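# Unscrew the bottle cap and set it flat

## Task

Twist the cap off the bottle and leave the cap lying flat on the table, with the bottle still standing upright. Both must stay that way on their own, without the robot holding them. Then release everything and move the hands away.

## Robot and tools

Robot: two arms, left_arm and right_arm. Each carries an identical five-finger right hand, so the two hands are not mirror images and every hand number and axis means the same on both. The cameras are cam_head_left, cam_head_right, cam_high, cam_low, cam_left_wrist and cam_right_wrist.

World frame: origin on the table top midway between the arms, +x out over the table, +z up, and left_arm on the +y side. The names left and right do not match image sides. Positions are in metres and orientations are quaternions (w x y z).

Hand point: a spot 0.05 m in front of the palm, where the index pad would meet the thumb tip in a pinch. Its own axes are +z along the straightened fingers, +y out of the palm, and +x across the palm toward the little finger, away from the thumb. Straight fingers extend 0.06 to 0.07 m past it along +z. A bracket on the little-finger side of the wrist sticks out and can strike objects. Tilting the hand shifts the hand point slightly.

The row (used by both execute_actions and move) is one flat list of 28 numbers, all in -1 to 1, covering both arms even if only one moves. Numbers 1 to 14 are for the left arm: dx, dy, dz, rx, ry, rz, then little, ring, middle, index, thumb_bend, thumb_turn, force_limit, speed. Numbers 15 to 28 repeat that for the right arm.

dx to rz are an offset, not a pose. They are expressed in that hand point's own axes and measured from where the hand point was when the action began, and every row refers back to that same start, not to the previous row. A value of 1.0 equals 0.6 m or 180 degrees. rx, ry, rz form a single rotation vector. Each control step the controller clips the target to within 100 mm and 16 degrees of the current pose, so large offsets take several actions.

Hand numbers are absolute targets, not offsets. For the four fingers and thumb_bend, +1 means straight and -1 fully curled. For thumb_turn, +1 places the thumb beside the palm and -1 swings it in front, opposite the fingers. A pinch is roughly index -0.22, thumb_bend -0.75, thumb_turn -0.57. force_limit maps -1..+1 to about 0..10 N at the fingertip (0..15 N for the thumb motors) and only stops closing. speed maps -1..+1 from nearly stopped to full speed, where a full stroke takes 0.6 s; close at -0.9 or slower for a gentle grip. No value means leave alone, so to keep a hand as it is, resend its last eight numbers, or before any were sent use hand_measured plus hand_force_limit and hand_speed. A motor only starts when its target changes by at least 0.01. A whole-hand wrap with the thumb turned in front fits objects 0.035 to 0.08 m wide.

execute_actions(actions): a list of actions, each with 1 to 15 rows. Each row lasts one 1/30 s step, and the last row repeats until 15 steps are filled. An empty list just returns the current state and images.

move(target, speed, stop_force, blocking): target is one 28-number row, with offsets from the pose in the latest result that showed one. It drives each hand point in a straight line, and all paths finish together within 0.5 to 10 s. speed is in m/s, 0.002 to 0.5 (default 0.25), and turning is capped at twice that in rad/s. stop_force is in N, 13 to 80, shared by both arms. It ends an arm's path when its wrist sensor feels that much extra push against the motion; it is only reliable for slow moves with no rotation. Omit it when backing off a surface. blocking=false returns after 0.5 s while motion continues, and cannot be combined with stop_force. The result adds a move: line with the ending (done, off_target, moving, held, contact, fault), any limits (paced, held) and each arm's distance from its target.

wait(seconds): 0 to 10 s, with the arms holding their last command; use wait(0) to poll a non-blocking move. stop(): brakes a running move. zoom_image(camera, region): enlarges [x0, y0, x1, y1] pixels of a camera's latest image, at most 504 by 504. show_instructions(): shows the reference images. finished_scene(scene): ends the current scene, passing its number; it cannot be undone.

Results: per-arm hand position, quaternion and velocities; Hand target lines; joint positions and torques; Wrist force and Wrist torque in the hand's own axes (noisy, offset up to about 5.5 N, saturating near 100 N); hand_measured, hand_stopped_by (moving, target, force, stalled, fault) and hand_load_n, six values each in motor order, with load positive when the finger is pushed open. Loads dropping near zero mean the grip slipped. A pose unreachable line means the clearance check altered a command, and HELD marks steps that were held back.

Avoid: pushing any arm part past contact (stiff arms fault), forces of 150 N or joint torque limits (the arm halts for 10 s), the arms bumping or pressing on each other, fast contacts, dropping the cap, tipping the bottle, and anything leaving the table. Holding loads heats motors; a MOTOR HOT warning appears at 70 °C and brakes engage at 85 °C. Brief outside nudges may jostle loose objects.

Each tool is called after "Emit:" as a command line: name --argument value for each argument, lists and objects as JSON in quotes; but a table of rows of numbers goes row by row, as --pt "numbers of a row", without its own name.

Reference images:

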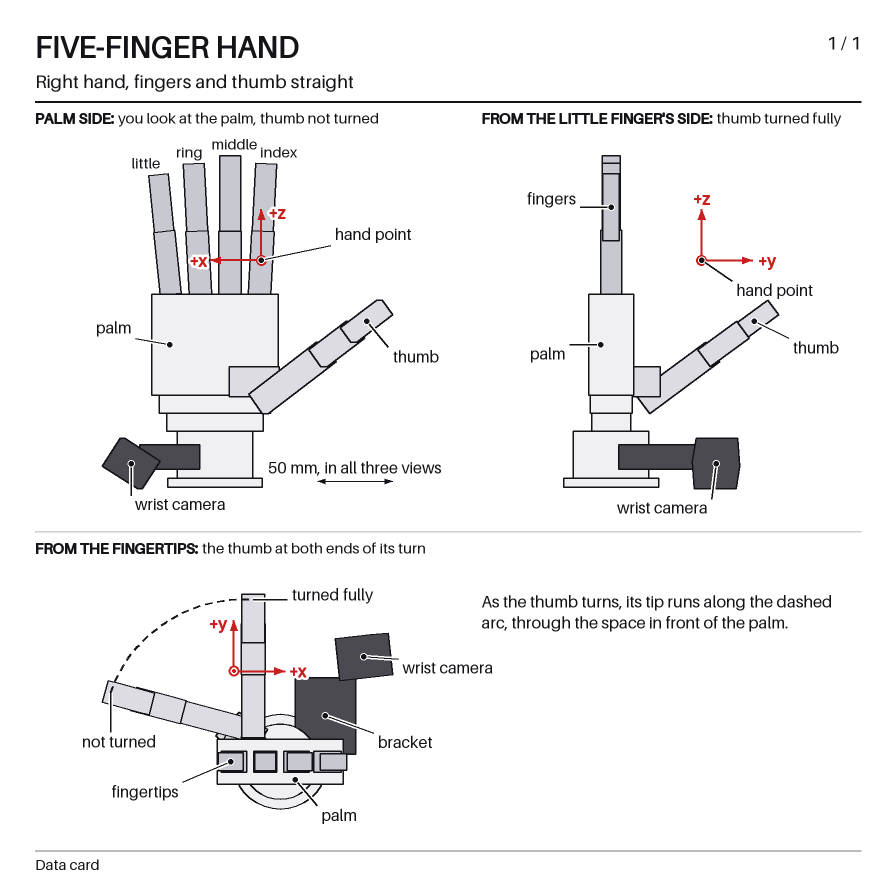

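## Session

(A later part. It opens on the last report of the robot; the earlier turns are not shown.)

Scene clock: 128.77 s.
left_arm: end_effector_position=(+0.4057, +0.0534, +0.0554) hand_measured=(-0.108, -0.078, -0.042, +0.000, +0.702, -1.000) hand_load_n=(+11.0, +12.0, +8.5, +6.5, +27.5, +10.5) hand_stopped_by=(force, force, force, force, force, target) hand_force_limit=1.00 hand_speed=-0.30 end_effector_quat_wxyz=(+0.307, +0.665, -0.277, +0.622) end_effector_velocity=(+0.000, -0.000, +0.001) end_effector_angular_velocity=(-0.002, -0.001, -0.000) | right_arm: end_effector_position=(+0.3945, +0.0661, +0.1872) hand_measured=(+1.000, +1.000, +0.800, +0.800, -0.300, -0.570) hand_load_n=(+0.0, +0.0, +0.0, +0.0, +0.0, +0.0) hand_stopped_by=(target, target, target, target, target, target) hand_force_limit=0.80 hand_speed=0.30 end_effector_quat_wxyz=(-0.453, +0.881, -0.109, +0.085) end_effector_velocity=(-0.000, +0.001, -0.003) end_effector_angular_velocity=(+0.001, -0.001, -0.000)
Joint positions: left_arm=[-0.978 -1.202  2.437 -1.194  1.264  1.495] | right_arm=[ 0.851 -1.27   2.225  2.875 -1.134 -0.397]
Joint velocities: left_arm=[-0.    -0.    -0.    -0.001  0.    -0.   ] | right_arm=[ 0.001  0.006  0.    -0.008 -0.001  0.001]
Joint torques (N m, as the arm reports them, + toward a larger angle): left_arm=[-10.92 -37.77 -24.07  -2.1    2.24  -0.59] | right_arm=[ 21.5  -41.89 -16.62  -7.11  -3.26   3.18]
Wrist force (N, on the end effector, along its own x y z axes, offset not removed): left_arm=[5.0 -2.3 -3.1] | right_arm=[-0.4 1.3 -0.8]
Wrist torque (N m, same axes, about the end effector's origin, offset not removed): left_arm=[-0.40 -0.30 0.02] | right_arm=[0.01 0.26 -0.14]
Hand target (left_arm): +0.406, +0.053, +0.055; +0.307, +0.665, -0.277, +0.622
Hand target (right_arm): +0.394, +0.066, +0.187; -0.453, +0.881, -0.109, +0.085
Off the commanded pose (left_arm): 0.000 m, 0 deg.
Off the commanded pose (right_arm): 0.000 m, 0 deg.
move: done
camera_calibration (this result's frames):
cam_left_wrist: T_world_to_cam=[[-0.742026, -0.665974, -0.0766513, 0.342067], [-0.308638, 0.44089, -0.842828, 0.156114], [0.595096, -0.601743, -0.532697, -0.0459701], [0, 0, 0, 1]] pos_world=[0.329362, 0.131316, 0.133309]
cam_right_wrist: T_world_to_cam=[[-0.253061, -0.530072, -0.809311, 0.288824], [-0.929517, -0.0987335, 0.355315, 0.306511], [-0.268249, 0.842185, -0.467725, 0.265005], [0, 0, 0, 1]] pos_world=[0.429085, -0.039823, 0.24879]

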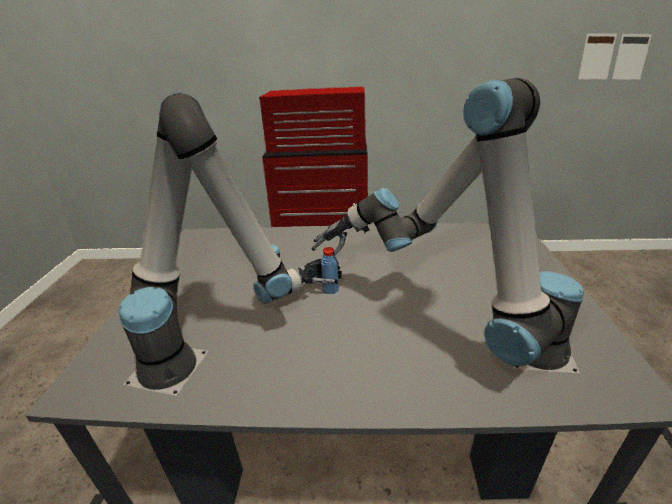

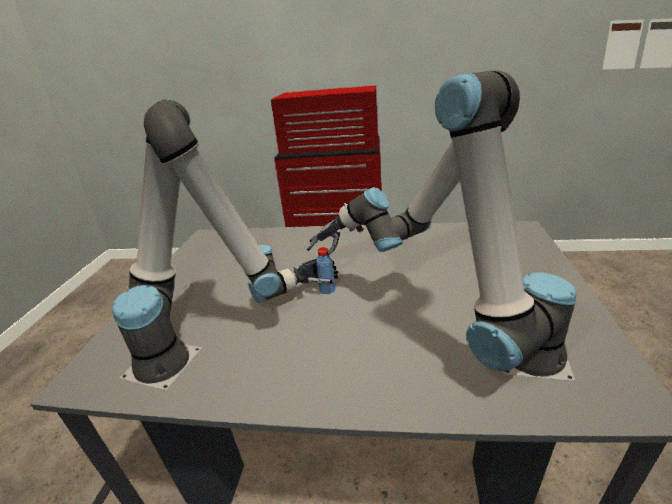

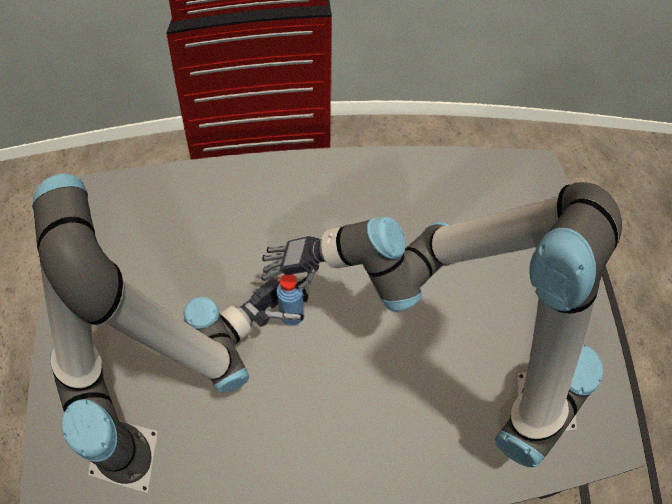

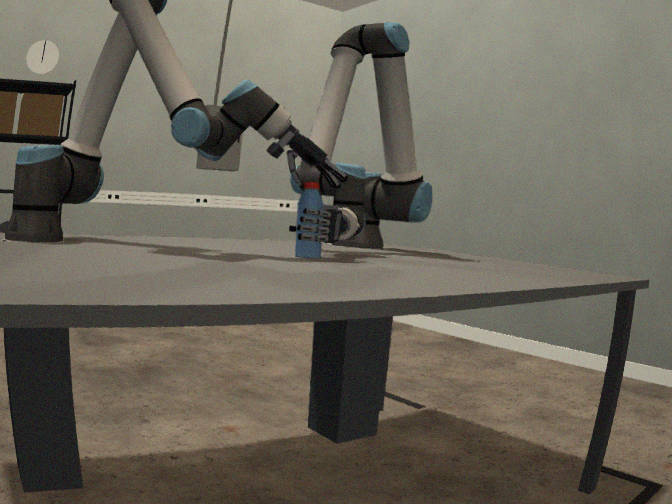

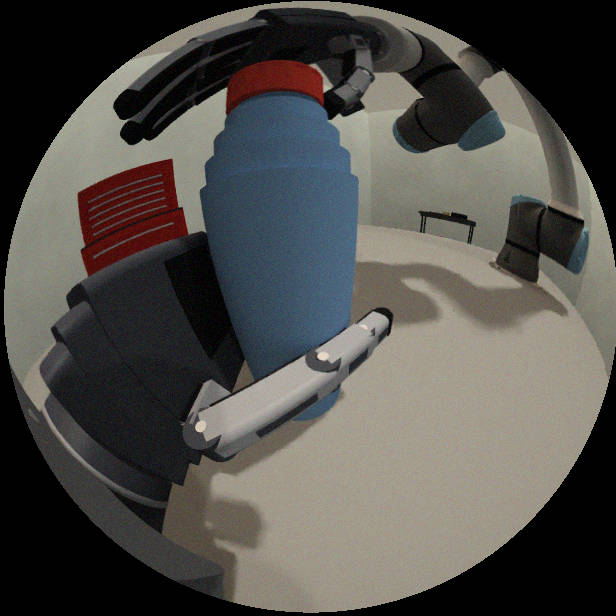

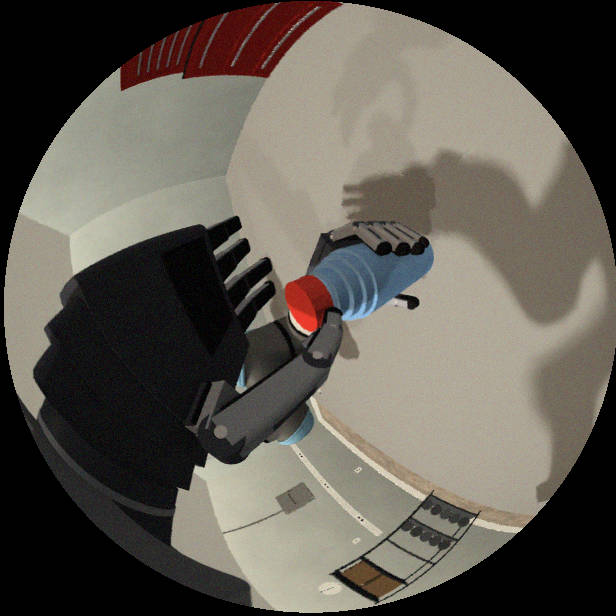

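Emit:
move --target '[0,0,0,0,0,0,-0.9,-0.9,-0.9,-0.9,-0.9,-1,1,-0.3, -0.005,0,-0.006,0,0,0,1,1,0.8,0.8,-0.3,-0.57,0.8,0.3]'

Emit:
move --target '[0,0,0,0,0,0,-0.9,-0.9,-0.9,-0.9,-0.9,-1,1,-0.3, 0,0,0,0,0,0,1,1,-0.6,-0.6,-0.8,-0.57,1,-0.3]'

Emit:
move --target '[0,0,0,0,0,0,-0.9,-0.9,-0.9,-0.9,-0.9,-1,1,-0.3, 0.0204,-0.0056,0.0077,0,-0.225,-0.165,1,1,-0.6,-0.6,-0.8,-0.57,1,-0.3]' --speed 0.2

Emit:
move --target '[0,0,0,0,0,0,-0.9,-0.9,-0.9,-0.9,-0.9,-1,1,-0.3, 0.0204,-0.0056,0.0077,0,-0.225,-0.165,1,1,-0.6,-0.6,-0.8,-0.57,1,-0.3]' --speed 0.2

Emit:
move --target '[0,0,0,0,0,0,-0.9,-0.9,-0.9,-0.9,-0.9,-1,1,-0.3, -0.0263,-0.0385,0.0114,0,0.45,0.33,1,1,0.8,0.8,0.2,-0.57,0.8,0.6]' --speed 0.4

Emit:
move --target '[0,0,0,0,0,0,-0.9,-0.9,-0.9,-0.9,-0.9,-1,1,-0.3, 0.002,0.019,0.013,0,0,0,1,1,0.8,0.8,-0.3,-0.57,0.8,0.3]'

Scene clock: 130.00 s.
left_arm: end_effector_position=(+0.4057, +0.0534, +0.0554) hand_measured=(-0.108, -0.078, -0.042, +0.000, +0.702, -1.000) hand_load_n=(+11.0, +12.0, +8.5, +6.5, +27.5, +10.5) hand_stopped_by=(force, force, force, force, force, target) hand_force_limit=1.00 hand_speed=-0.30 end_effector_quat_wxyz=(+0.307, +0.665, -0.277, +0.622) end_effector_velocity=(-0.000, +0.000, -0.001) end_effector_angular_velocity=(+0.002, +0.001, -0.000) | right_arm: end_effector_position=(+0.3909, +0.0642, +0.1890) hand_measured=(+1.000, +1.000, +0.800, +0.800, -0.300, -0.570) hand_load_n=(+0.0, +0.0, +0.0, +0.0, +0.0, +0.0) hand_stopped_by=(target, target, target, target, target, target) hand_force_limit=0.80 hand_speed=0.30 end_effector_quat_wxyz=(-0.453, +0.881, -0.109, +0.085) end_effector_velocity=(-0.002, -0.001, +0.001) end_effector_angular_velocity=(+0.001, -0.002, +0.000)
Joint positions: left_arm=[-0.978 -1.202  2.437 -1.194  1.264  1.495] | right_arm=[ 0.852 -1.277  2.231  2.876 -1.135 -0.396]
Joint velocities: left_arm=[ 0.     0.001 -0.     0.001  0.     0.   ] | right_arm=[ 0.001 -0.003  0.003 -0.001 -0.     0.   ]
Joint torques (N m, as the arm reports them, + toward a larger angle): left_arm=[ -9.67 -37.74 -23.54  -1.97   2.18  -0.4 ] | right_arm=[ 17.53 -62.67 -17.05  -0.12  -2.7    3.91]
Wrist force (N, on the end effector, along its own x y z axes, offset not removed): left_arm=[2.7 0.5 -1.1] | right_arm=[0.5 -5.3 4.2]
Wrist torque (N m, same axes, about the end effector's origin, offset not removed): left_arm=[-0.04 -0.02 -0.04] | right_arm=[-1.23 -0.01 -0.11]
Hand target (left_arm): +0.406, +0.053, +0.055; +0.307, +0.665, -0.277, +0.622
Hand target (right_arm): +0.391, +0.064, +0.189; -0.453, +0.881, -0.109, +0.085
Off the commanded pose (left_arm): 0.000 m, 0 deg.
Off the commanded pose (right_arm): 0.000 m, 0 deg.
move: done
camera_calibration (this result's frames):
cam_left_wrist: T_world_to_cam=[[-0.742026, -0.665974, -0.0766511, 0.342066], [-0.308638, 0.440889, -0.842828, 0.156114], [0.595097, -0.601743, -0.532696, -0.0459704], [0, 0, 0, 1]] pos_world=[0.329362, 0.131316, 0.133309]
cam_right_wrist: T_world_to_cam=[[-0.253061, -0.530072, -0.809311, 0.288368], [-0.929517, -0.0987346, 0.355316, 0.302344], [-0.26825, 0.842185, -0.467725, 0.266476], [0, 0, 0, 1]] pos_world=[0.425491, -0.0417147, 0.25059]

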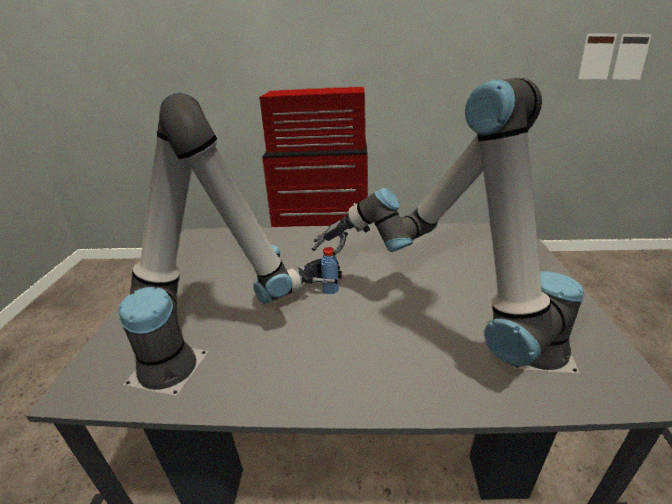

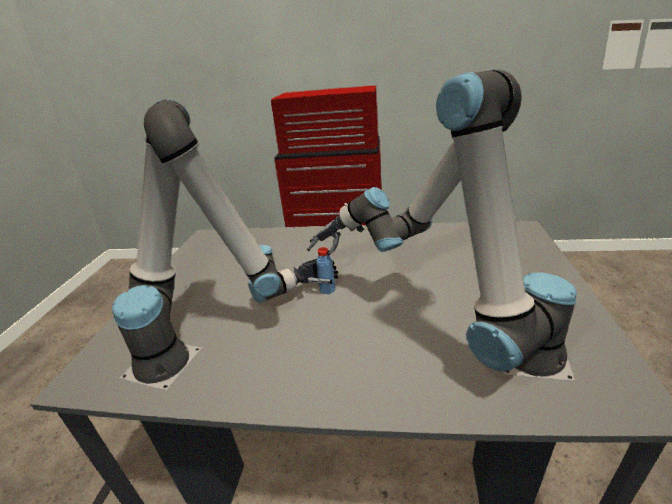

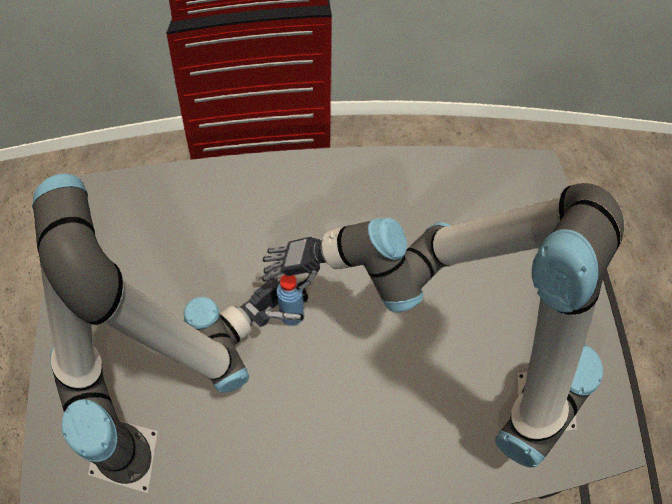

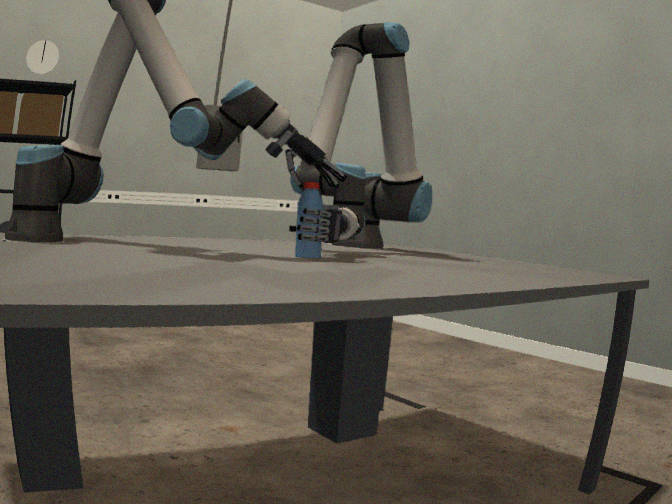

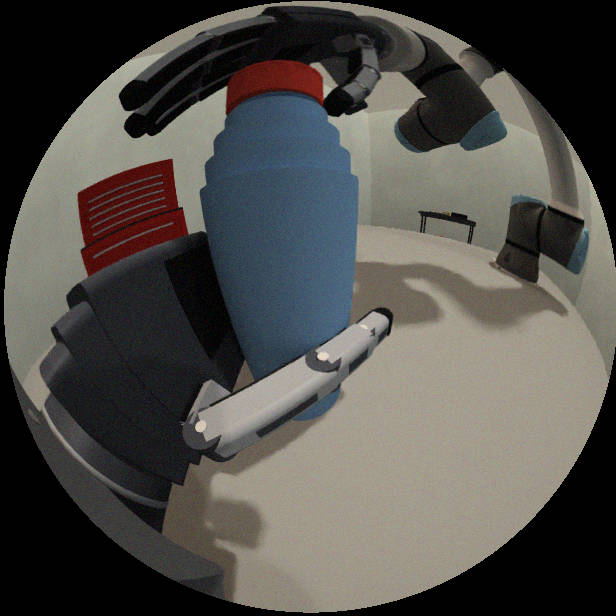

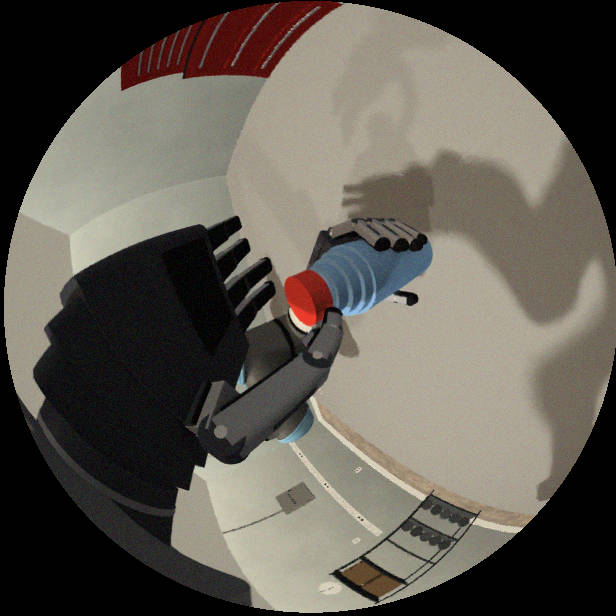

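Scene clock: 130.77 s.
left_arm: end_effector_position=(+0.4057, +0.0534, +0.0554) hand_measured=(-0.110, -0.078, -0.042, +0.000, +0.702, -1.000) hand_load_n=(+8.5, +11.0, +9.5, +8.5, +25.0, +11.0) hand_stopped_by=(force, force, force, force, force, target) hand_force_limit=1.00 hand_speed=-0.30 end_effector_quat_wxyz=(+0.307, +0.665, -0.277, +0.622) end_effector_velocity=(+0.000, +0.000, +0.001) end_effector_angular_velocity=(-0.001, -0.000, +0.000) | right_arm: end_effector_position=(+0.3908, +0.0641, +0.1890) hand_measured=(+1.000, +1.000, +0.280, +0.342, -0.600, -0.570) hand_load_n=(+0.0, +0.0, +11.5, +7.0, +15.0, +2.0) hand_stopped_by=(target, target, force, force, force, target) hand_force_limit=1.00 hand_speed=-0.30 end_effector_quat_wxyz=(-0.453, +0.881, -0.109, +0.085) end_effector_velocity=(-0.000, -0.000, -0.000) end_effector_angular_velocity=(-0.001, +0.000, -0.000)
Joint positions: left_arm=[-0.978 -1.202  2.437 -1.194  1.264  1.495] | right_arm=[ 0.852 -1.277  2.231  2.876 -1.135 -0.396]
Joint velocities: left_arm=[ 0.    -0.001  0.    -0.    -0.    -0.   ] | right_arm=[-0.     0.     0.001  0.    -0.    -0.   ]
Joint torques (N m, as the arm reports them, + toward a larger angle): left_arm=[ -5.9  -38.77 -22.99  -2.13   0.01  -0.75] | right_arm=[ 10.76 -32.22 -33.13  -1.83  -2.14   2.04]
Wrist force (N, on the end effector, along its own x y z axes, offset not removed): left_arm=[-3.2 4.9 -1.9] | right_arm=[3.3 -3.1 1.3]
Wrist torque (N m, same axes, about the end effector's origin, offset not removed): left_arm=[0.02 -0.06 0.54] | right_arm=[1.16 -0.05 0.34]
Hand target (left_arm): +0.406, +0.053, +0.055; +0.307, +0.665, -0.277, +0.622
Hand target (right_arm): +0.391, +0.064, +0.189; -0.453, +0.881, -0.109, +0.085
Off the commanded pose (left_arm): 0.000 m, 0 deg.
Off the commanded pose (right_arm): 0.000 m, 0 deg.
move: done
camera_calibration (this result's frames):
cam_left_wrist: T_world_to_cam=[[-0.74209, -0.665903, -0.0766445, 0.342048], [-0.308593, 0.440908, -0.842835, 0.156105], [0.59504, -0.601808, -0.532687, -0.0459429], [0, 0, 0, 1]] pos_world=[0.329341, 0.131294, 0.133313]
cam_right_wrist: T_world_to_cam=[[-0.253124, -0.530128, -0.809254, 0.288322], [-0.929489, -0.09871, 0.355396, 0.302279], [-0.268287, 0.842152, -0.467763, 0.266491], [0, 0, 0, 1]] pos_world=[0.425442, -0.0417405, 0.250552]

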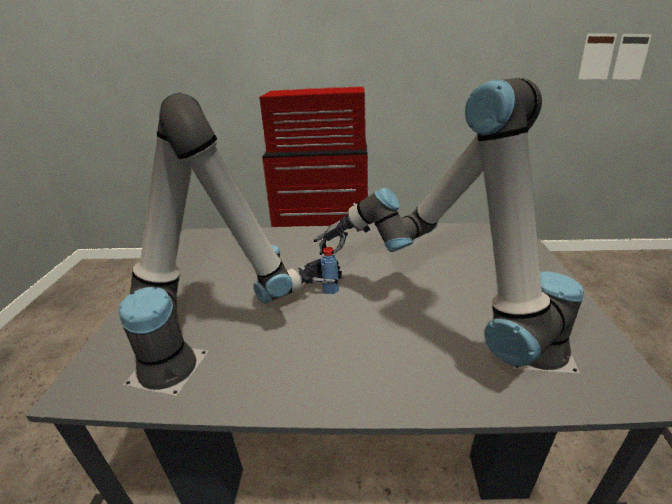

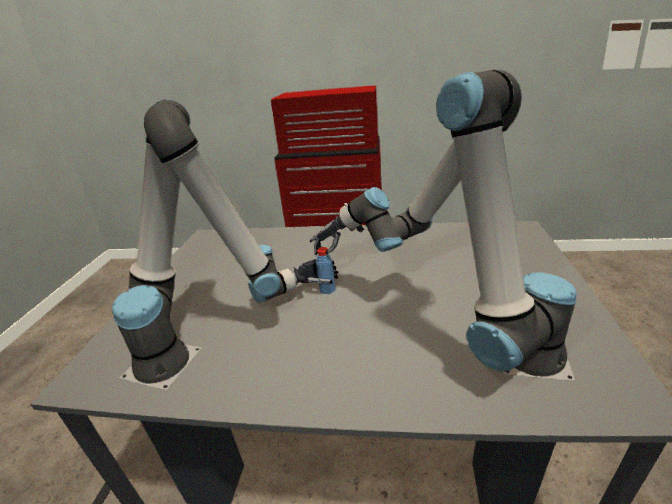

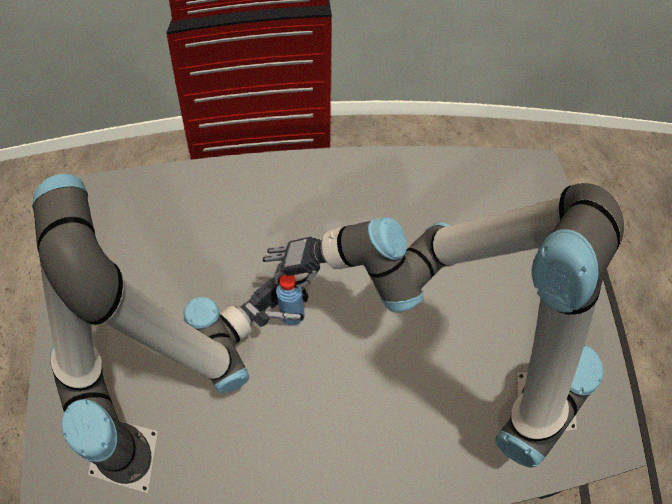

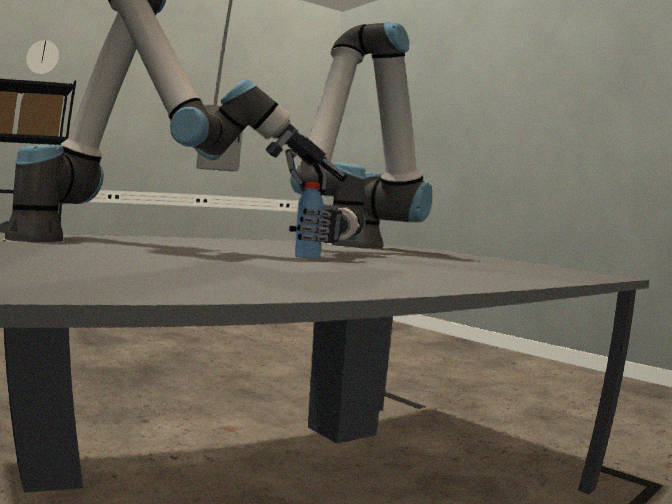

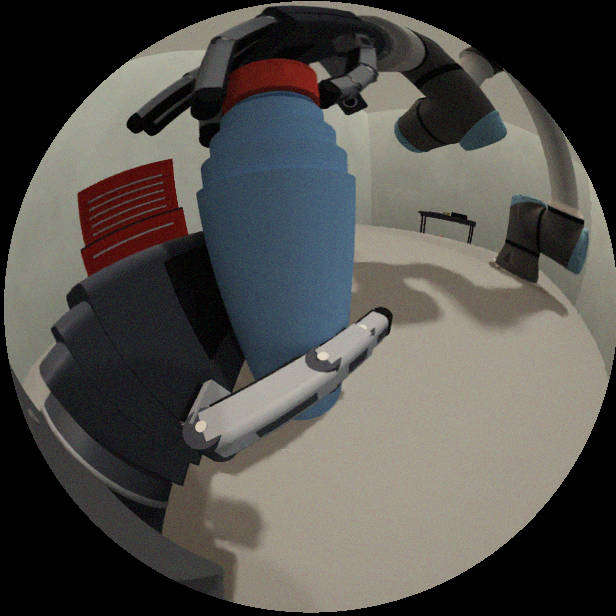

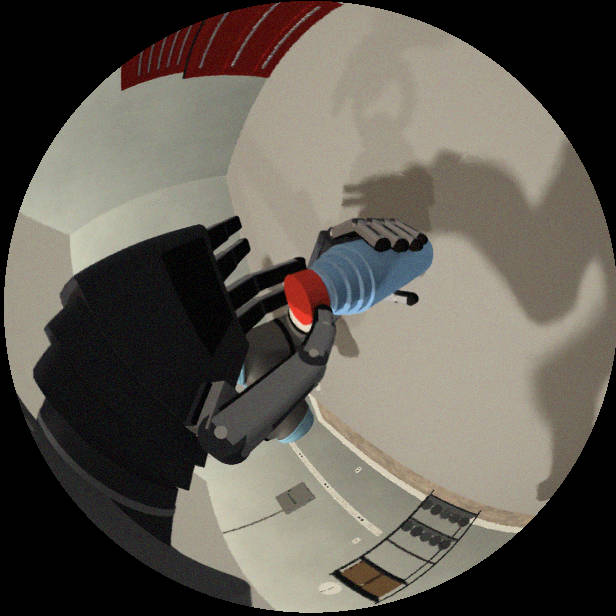

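Scene clock: 133.53 s.
left_arm: end_effector_position=(+0.4057, +0.0534, +0.0554) hand_measured=(-0.110, -0.078, -0.042, +0.000, +0.702, -1.000) hand_load_n=(+4.5, +8.5, +9.0, +9.5, +24.0, +9.0) hand_stopped_by=(force, force, force, force, force, target) hand_force_limit=1.00 hand_speed=-0.30 end_effector_quat_wxyz=(+0.307, +0.665, -0.277, +0.622) end_effector_velocity=(-0.000, +0.000, -0.001) end_effector_angular_velocity=(+0.002, +0.001, -0.000) | right_arm: end_effector_position=(+0.4040, +0.0662, +0.1900) hand_measured=(+1.000, +1.000, +0.280, +0.342, -0.598, -0.570) hand_load_n=(+0.0, +0.0, +8.5, +5.0, +16.5, +2.0) hand_stopped_by=(target, target, force, force, force, target) hand_force_limit=1.00 hand_speed=-0.30 end_effector_quat_wxyz=(-0.426, +0.854, +0.276, -0.110) end_effector_velocity=(+0.001, -0.000, -0.001) end_effector_angular_velocity=(-0.005, +0.001, +0.017)
Joint positions: left_arm=[-0.978 -1.202  2.437 -1.194  1.264  1.495] | right_arm=[ 0.763 -1.281  1.997  3.913 -0.662 -1.525]
Joint velocities: left_arm=[-0.     0.002  0.     0.     0.    -0.   ] | right_arm=[ 0.001  0.003 -0.01   0.032 -0.002 -0.027]
Joint torques (N m, as the arm reports them, + toward a larger angle): left_arm=[ -6.8  -36.42 -22.33  -0.25   0.11  -0.3 ] | right_arm=[ 25.   -34.72 -41.02   2.99  -2.65  -3.43]
Wrist force (N, on the end effector, along its own x y z axes, offset not removed): left_arm=[5.4 5.8 -6.0] | right_arm=[6.5 -7.8 -9.9]
Wrist torque (N m, same axes, about the end effector's origin, offset not removed): left_arm=[0.22 0.09 0.81] | right_arm=[-0.19 0.09 0.08]
Hand target (left_arm): +0.406, +0.053, +0.055; +0.307, +0.665, -0.277, +0.622
Hand target (right_arm): +0.404, +0.066, +0.190; -0.426, +0.854, +0.277, -0.111
Off the commanded pose (left_arm): 0.000 m, 0 deg.
Off the commanded pose (right_arm): 0.000 m, 0 deg.
move: done
camera_calibration (this result's frames):
cam_left_wrist: T_world_to_cam=[[-0.74209, -0.665905, -0.0766375, 0.342046], [-0.308585, 0.440891, -0.842846, 0.15611], [0.595044, -0.601819, -0.53267, -0.0459445], [0, 0, 0, 1]] pos_world=[0.329341, 0.131292, 0.133317]
cam_right_wrist: T_world_to_cam=[[0.261575, -0.566136, -0.781709, 0.082843], [-0.529581, -0.76129, 0.37414, 0.193108], [-0.806922, 0.316113, -0.498949, 0.527093], [0, 0, 0, 1]] pos_world=[0.50592, 0.0272907, 0.255502]

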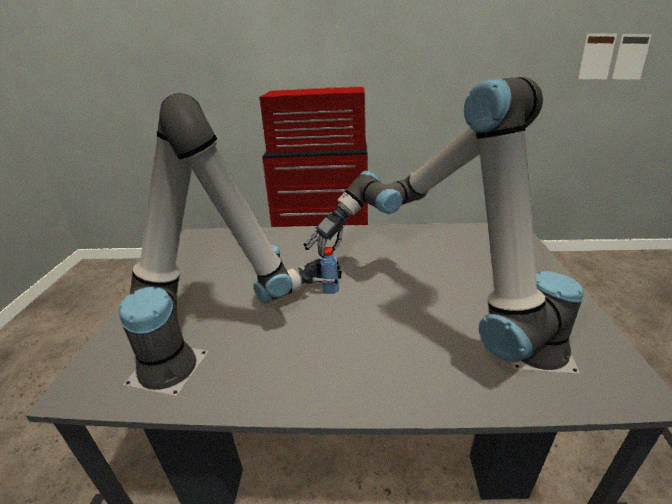

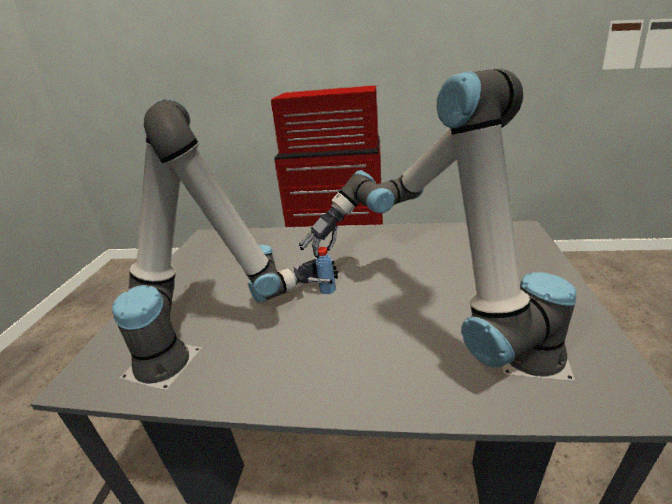

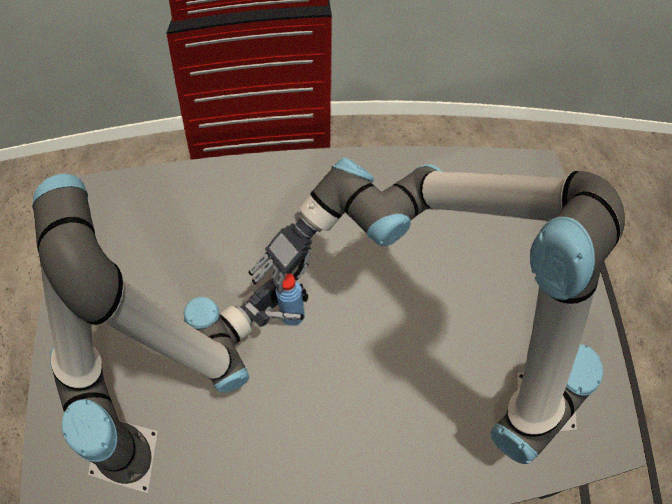

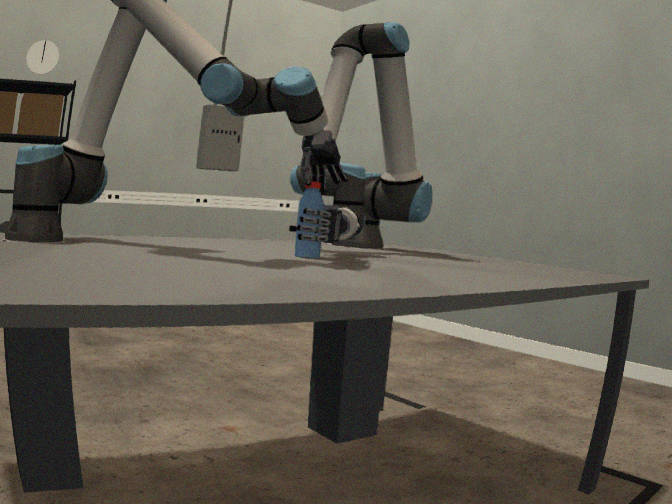

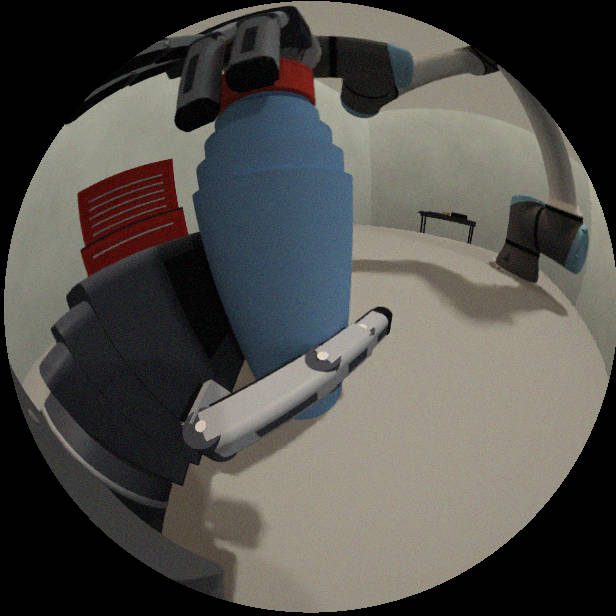

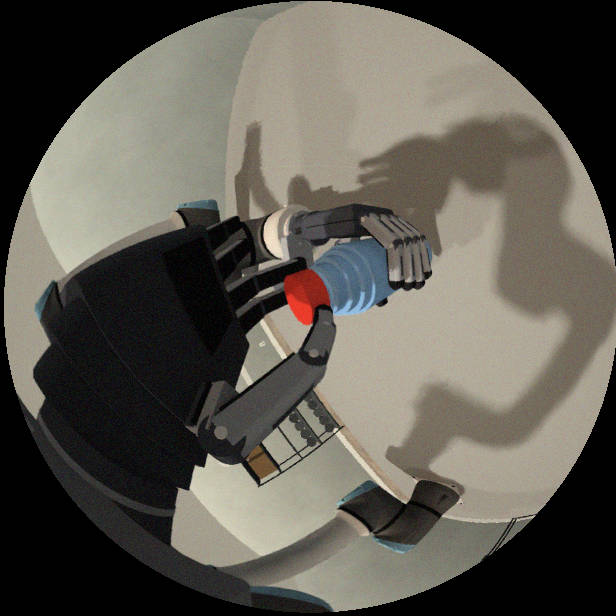

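Scene clock: 136.27 s.
left_arm: end_effector_position=(+0.4057, +0.0534, +0.0554) hand_measured=(-0.110, -0.080, -0.042, +0.000, +0.702, -1.000) hand_load_n=(+0.0, +2.0, +6.0, +11.5, +26.0, +8.5) hand_stopped_by=(force, force, force, force, force, target) hand_force_limit=1.00 hand_speed=-0.30 end_effector_quat_wxyz=(+0.307, +0.665, -0.277, +0.622) end_effector_velocity=(-0.000, -0.000, -0.000) end_effector_angular_velocity=(-0.000, +0.000, -0.001) | right_arm: end_effector_position=(+0.4106, +0.0777, +0.1906) hand_measured=(+1.000, +1.000, +0.280, +0.342, -0.598, -0.570) hand_load_n=(+0.0, +0.0, +6.5, +0.5, +19.5, +7.0) hand_stopped_by=(target, target, force, force, force, target) hand_force_limit=1.00 hand_speed=-0.30 end_effector_quat_wxyz=(-0.319, +0.667, +0.610, -0.285) end_effector_velocity=(-0.000, -0.000, -0.001) end_effector_angular_velocity=(-0.002, +0.002, +0.014)
Joint positions: left_arm=[-0.978 -1.202  2.437 -1.194  1.264  1.495] | right_arm=[ 0.866 -1.097  1.536  4.959 -0.961 -2.543]
Joint velocities: left_arm=[-0.     0.001 -0.    -0.     0.    -0.   ] | right_arm=[ 0.002  0.004 -0.006  0.011 -0.008 -0.011]
Joint torques (N m, as the arm reports them, + toward a larger angle): left_arm=[ -5.8  -36.85 -22.57  -0.55   0.01  -0.4 ] | right_arm=[ 33.78 -54.18 -50.49   3.31  -0.32  -4.86]
Wrist force (N, on the end effector, along its own x y z axes, offset not removed): left_arm=[12.0 4.7 -22.2] | right_arm=[-2.4 0.3 -13.3]
Wrist torque (N m, same axes, about the end effector's origin, offset not removed): left_arm=[0.19 1.33 1.02] | right_arm=[-0.65 -0.38 0.14]
Hand target (left_arm): +0.406, +0.053, +0.055; +0.307, +0.665, -0.277, +0.622
Hand target (right_arm): +0.411, +0.078, +0.191; -0.319, +0.667, +0.611, -0.285
Off the commanded pose (left_arm): 0.000 m, 0 deg.
Off the commanded pose (right_arm): 0.000 m, 0 deg.
move: done
camera_calibration (this result's frames):
cam_left_wrist: T_world_to_cam=[[-0.74209, -0.665905, -0.0766377, 0.342046], [-0.308585, 0.440892, -0.842846, 0.15611], [0.595044, -0.601818, -0.53267, -0.0459446], [0, 0, 0, 1]] pos_world=[0.329342, 0.131292, 0.133317]
cam_right_wrist: T_world_to_cam=[[0.619938, -0.19402, -0.760284, -0.0921087], [0.234543, -0.878825, 0.415518, -0.107345], [-0.748776, -0.435915, -0.499311, 0.563739], [0, 0, 0, 1]] pos_world=[0.504393, 0.133534, 0.256057]

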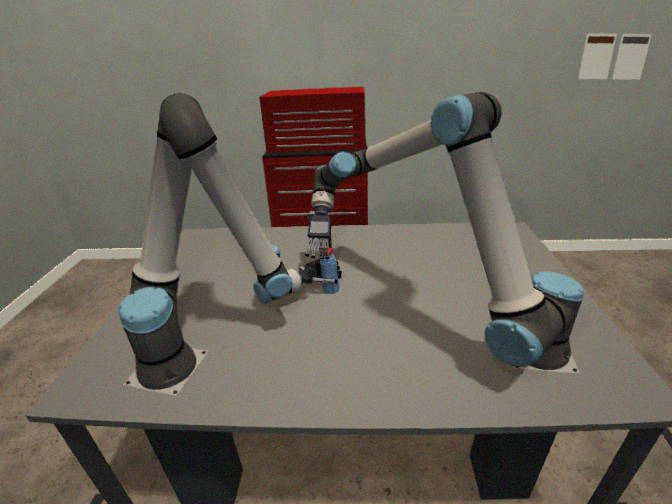

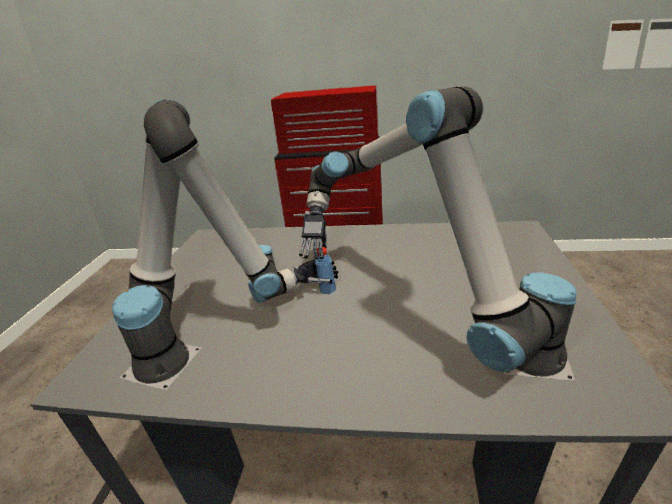

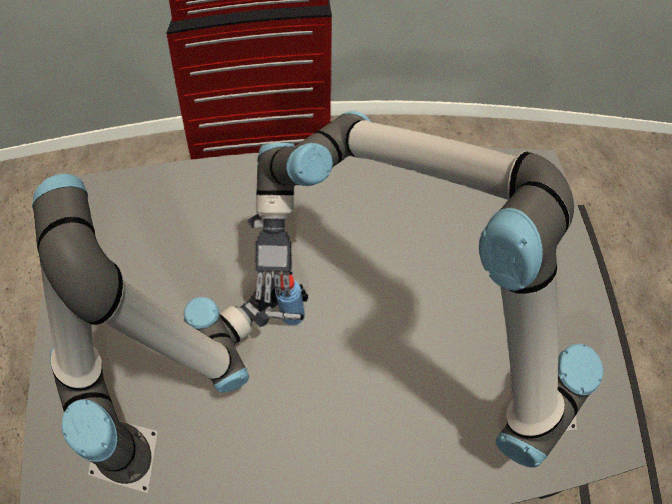

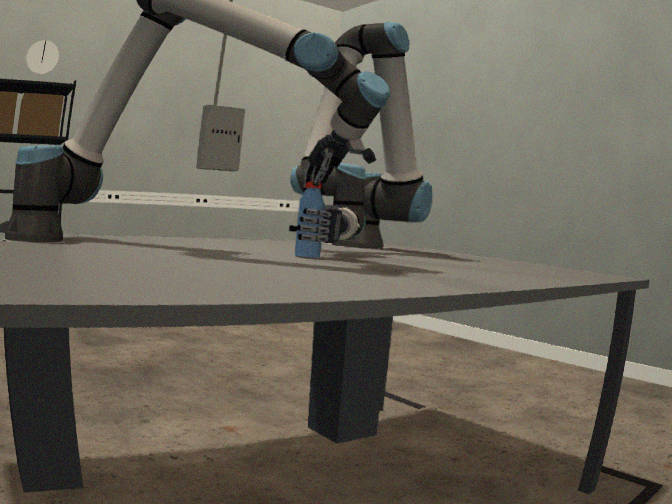

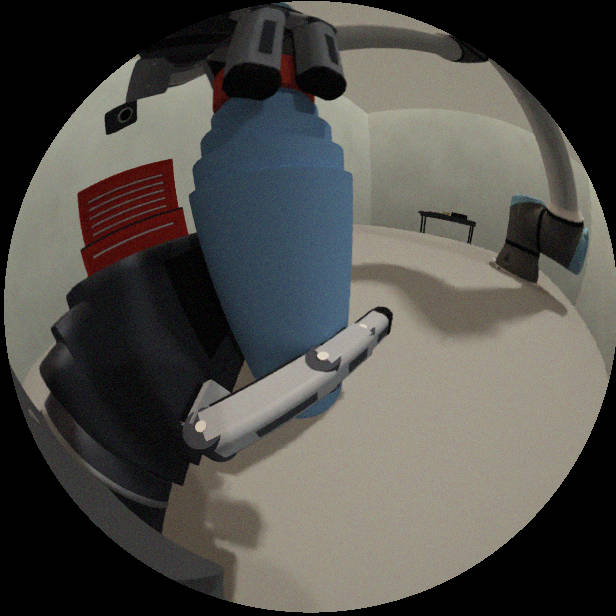

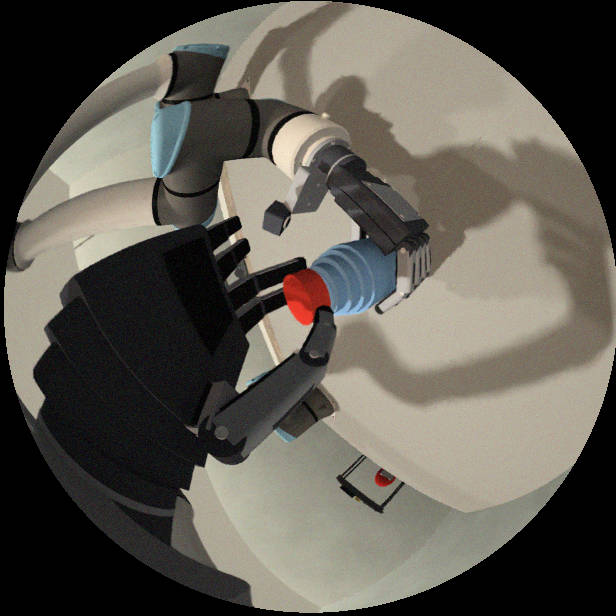

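Scene clock: 139.17 s.
left_arm: end_effector_position=(+0.4057, +0.0534, +0.0554) hand_measured=(-0.110, -0.080, -0.042, +0.000, +0.702, -1.000) hand_load_n=(+1.0, +7.0, +9.0, +11.0, +23.0, +0.0) hand_stopped_by=(force, force, force, force, force, target) hand_force_limit=1.00 hand_speed=-0.30 end_effector_quat_wxyz=(+0.307, +0.665, -0.277, +0.622) end_effector_velocity=(+0.000, +0.000, -0.000) end_effector_angular_velocity=(+0.001, +0.000, -0.000) | right_arm: end_effector_position=(+0.3896, +0.0640, +0.2037) hand_measured=(+1.000, +1.000, +0.800, +0.800, +0.200, -0.570) hand_load_n=(+0.0, +0.0, +0.0, +0.0, +0.0, +0.0) hand_stopped_by=(target, target, target, target, target, target) hand_force_limit=0.80 hand_speed=0.60 end_effector_quat_wxyz=(-0.453, +0.881, -0.110, +0.085) end_effector_velocity=(-0.000, +0.000, +0.001) end_effector_angular_velocity=(+0.002, -0.005, -0.014)
Joint positions: left_arm=[-0.978 -1.202  2.437 -1.194  1.264  1.495] | right_arm=[ 0.854 -1.302  2.226  2.904 -1.138 -0.393]
Joint velocities: left_arm=[ 0.    -0.    -0.     0.001  0.     0.   ] | right_arm=[ 0.004 -0.     0.002 -0.011 -0.015  0.012]
Joint torques (N m, as the arm reports them, + toward a larger angle): left_arm=[ -5.72 -40.48 -22.19  -1.18  -0.13  -0.39] | right_arm=[ 16.79 -35.09 -18.76  -7.05  -2.79   4.11]
Wrist force (N, on the end effector, along its own x y z axes, offset not removed): left_arm=[-0.4 0.6 -1.3] | right_arm=[-0.8 -6.0 -0.1]
Wrist torque (N m, same axes, about the end effector's origin, offset not removed): left_arm=[0.02 0.05 0.11] | right_arm=[-1.13 0.23 -0.16]
Hand target (left_arm): +0.406, +0.053, +0.055; +0.307, +0.665, -0.277, +0.622
Hand target (right_arm): +0.390, +0.064, +0.204; -0.453, +0.880, -0.111, +0.086
Off the commanded pose (left_arm): 0.000 m, 0 deg.
Off the commanded pose (right_arm): 0.000 m, 0 deg.
move: done
camera_calibration (this result's frames):
cam_left_wrist: T_world_to_cam=[[-0.742091, -0.665904, -0.0766391, 0.342046], [-0.308587, 0.440895, -0.842844, 0.156108], [0.595043, -0.601817, -0.532673, -0.0459444], [0, 0, 0, 1]] pos_world=[0.329341, 0.131293, 0.133315]
cam_right_wrist: T_world_to_cam=[[-0.254213, -0.528721, -0.809833, 0.300334], [-0.92973, -0.0970633, 0.35522, 0.295866], [-0.266418, 0.843227, -0.466893, 0.272132], [0, 0, 0, 1]] pos_world=[0.423925, -0.0419588, 0.26518]

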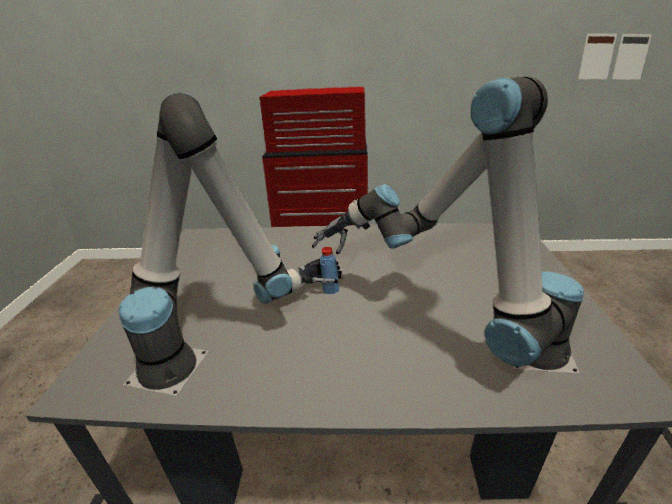

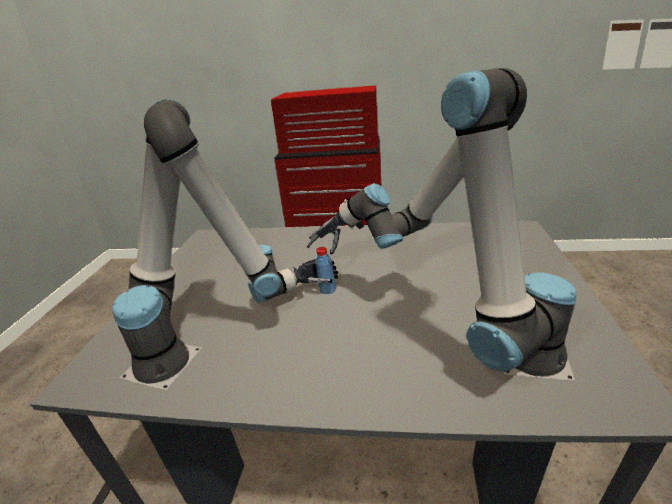

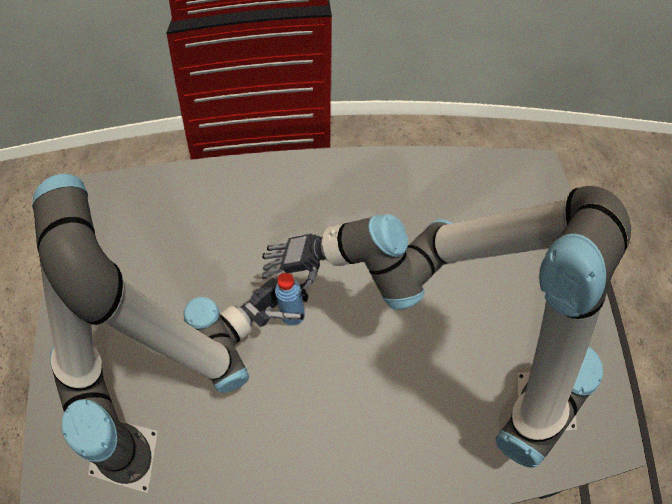

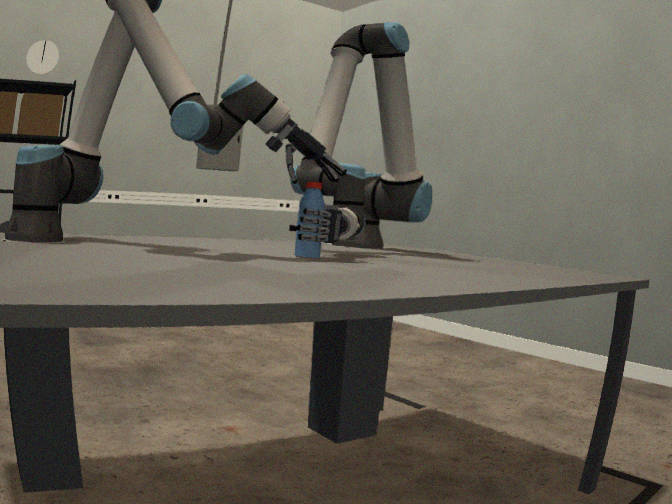

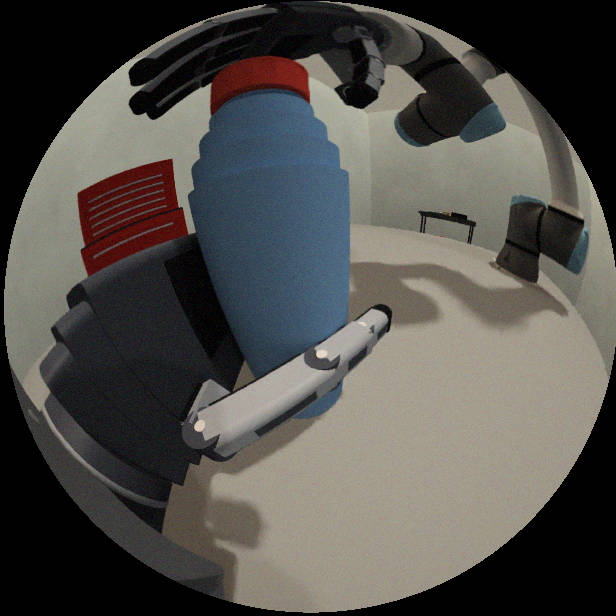

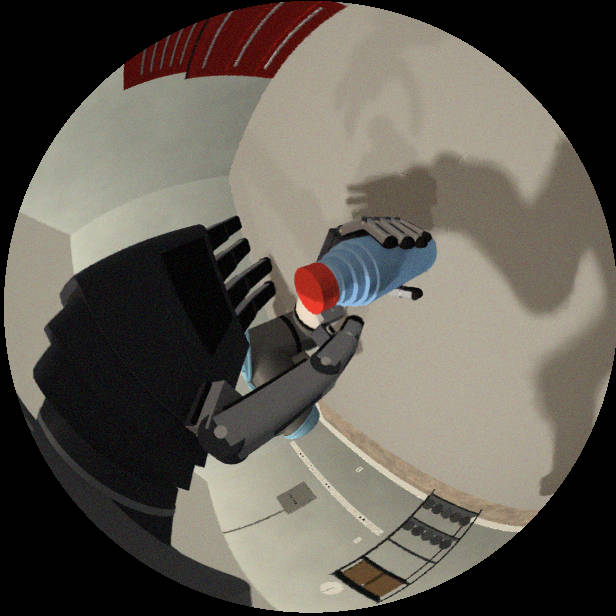

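Scene clock: 139.97 s.
left_arm: end_effector_position=(+0.4057, +0.0534, +0.0554) hand_measured=(-0.110, -0.080, -0.042, +0.000, +0.702, -1.000) hand_load_n=(+1.0, +7.0, +9.0, +11.0, +23.0, +0.0) hand_stopped_by=(force, force, force, force, force, target) hand_force_limit=1.00 hand_speed=-0.30 end_effector_quat_wxyz=(+0.307, +0.665, -0.277, +0.622) end_effector_velocity=(-0.000, +0.000, -0.000) end_effector_angular_velocity=(+0.001, +0.000, +0.000) | right_arm: end_effector_position=(+0.3913, +0.0634, +0.1903) hand_measured=(+1.000, +1.000, +0.800, +0.800, -0.300, -0.570) hand_load_n=(+0.0, +0.0, +0.0, +0.0, +0.0, +0.0) hand_stopped_by=(target, target, target, target, target, target) hand_force_limit=0.80 hand_speed=0.30 end_effector_quat_wxyz=(-0.453, +0.881, -0.110, +0.085) end_effector_velocity=(+0.001, -0.000, -0.002) end_effector_angular_velocity=(+0.001, -0.002, -0.000)
Joint positions: left_arm=[-0.978 -1.202  2.437 -1.194  1.264  1.495] | right_arm=[ 0.851 -1.279  2.232  2.876 -1.136 -0.395]
Joint velocities: left_arm=[-0.  0.  0.  0. -0.  0.] | right_arm=[-0.001  0.004  0.001 -0.007  0.001 -0.   ]
Joint torques (N m, as the arm reports them, + toward a larger angle): left_arm=[ -5.65 -38.72 -22.32  -1.13  -0.09  -0.47] | right_arm=[-18.9  -33.65 -16.4   -7.06   3.67  -4.19]
Wrist force (N, on the end effector, along its own x y z axes, offset not removed): left_arm=[-2.5 1.3 -3.1] | right_arm=[-1.1 3.5 -3.2]
Wrist torque (N m, same axes, about the end effector's origin, offset not removed): left_arm=[0.26 0.53 0.00] | right_arm=[0.38 0.45 -0.12]
Hand target (left_arm): +0.406, +0.053, +0.055; +0.307, +0.665, -0.277, +0.622
Hand target (right_arm): +0.391, +0.063, +0.190; -0.453, +0.881, -0.110, +0.085
Off the commanded pose (left_arm): 0.000 m, 0 deg.
Off the commanded pose (right_arm): 0.000 m, 0 deg.
move: done
camera_calibration (this result's frames):
cam_left_wrist: T_world_to_cam=[[-0.742091, -0.665904, -0.0766391, 0.342046], [-0.308587, 0.440896, -0.842844, 0.156108], [0.595043, -0.601817, -0.532674, -0.0459443], [0, 0, 0, 1]] pos_world=[0.329341, 0.131293, 0.133315]
cam_right_wrist: T_world_to_cam=[[-0.254214, -0.528745, -0.809817, 0.289538], [-0.929726, -0.0970637, 0.35523, 0.302197], [-0.26643, 0.843213, -0.466912, 0.266902], [0, 0, 0, 1]] pos_world=[0.425675, -0.0426311, 0.251743]

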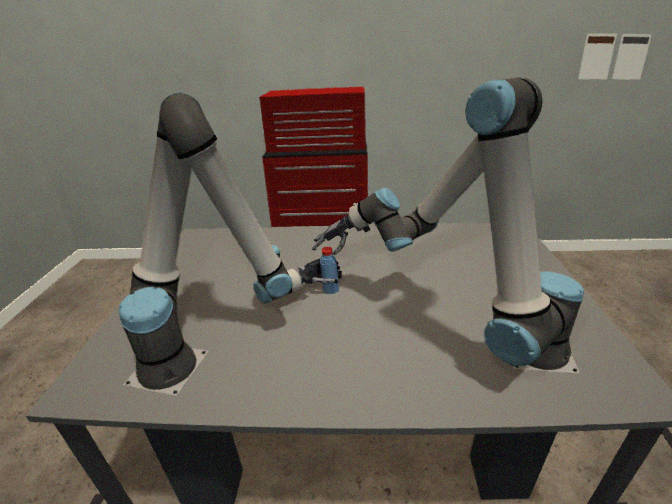

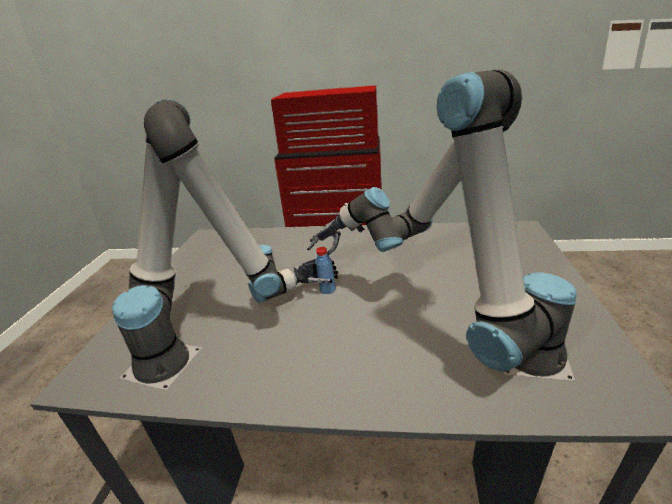

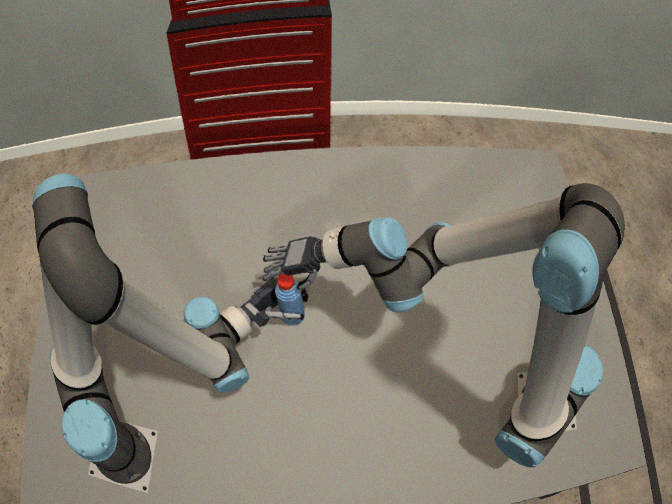

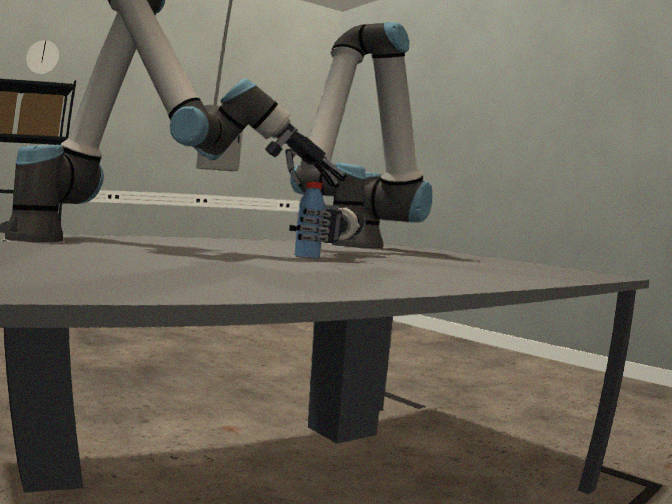

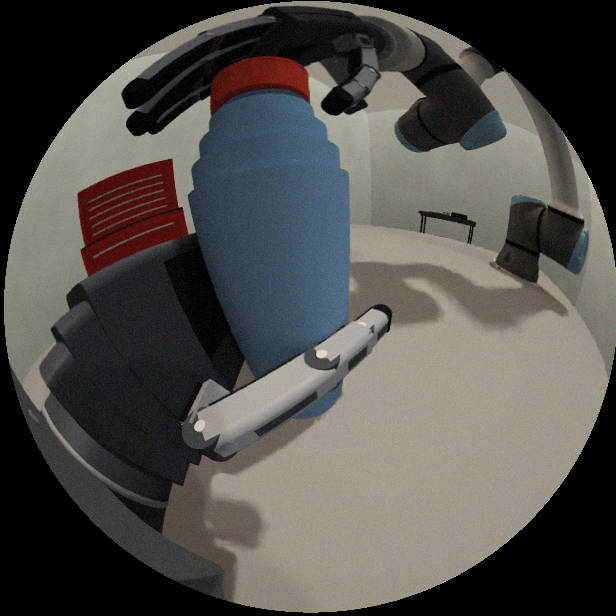

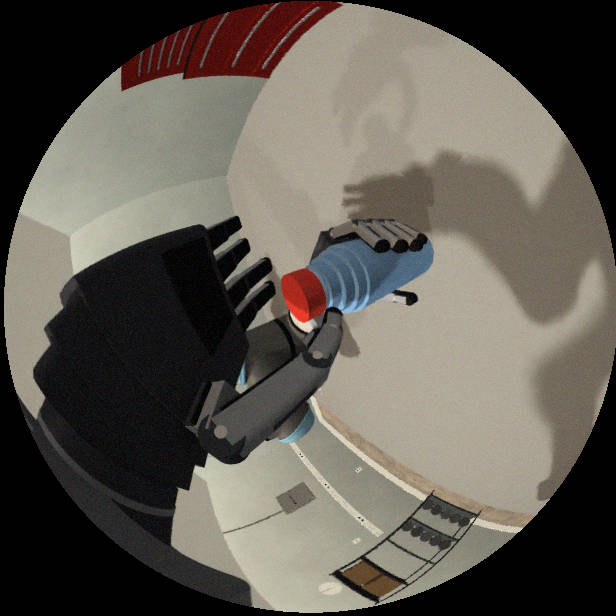

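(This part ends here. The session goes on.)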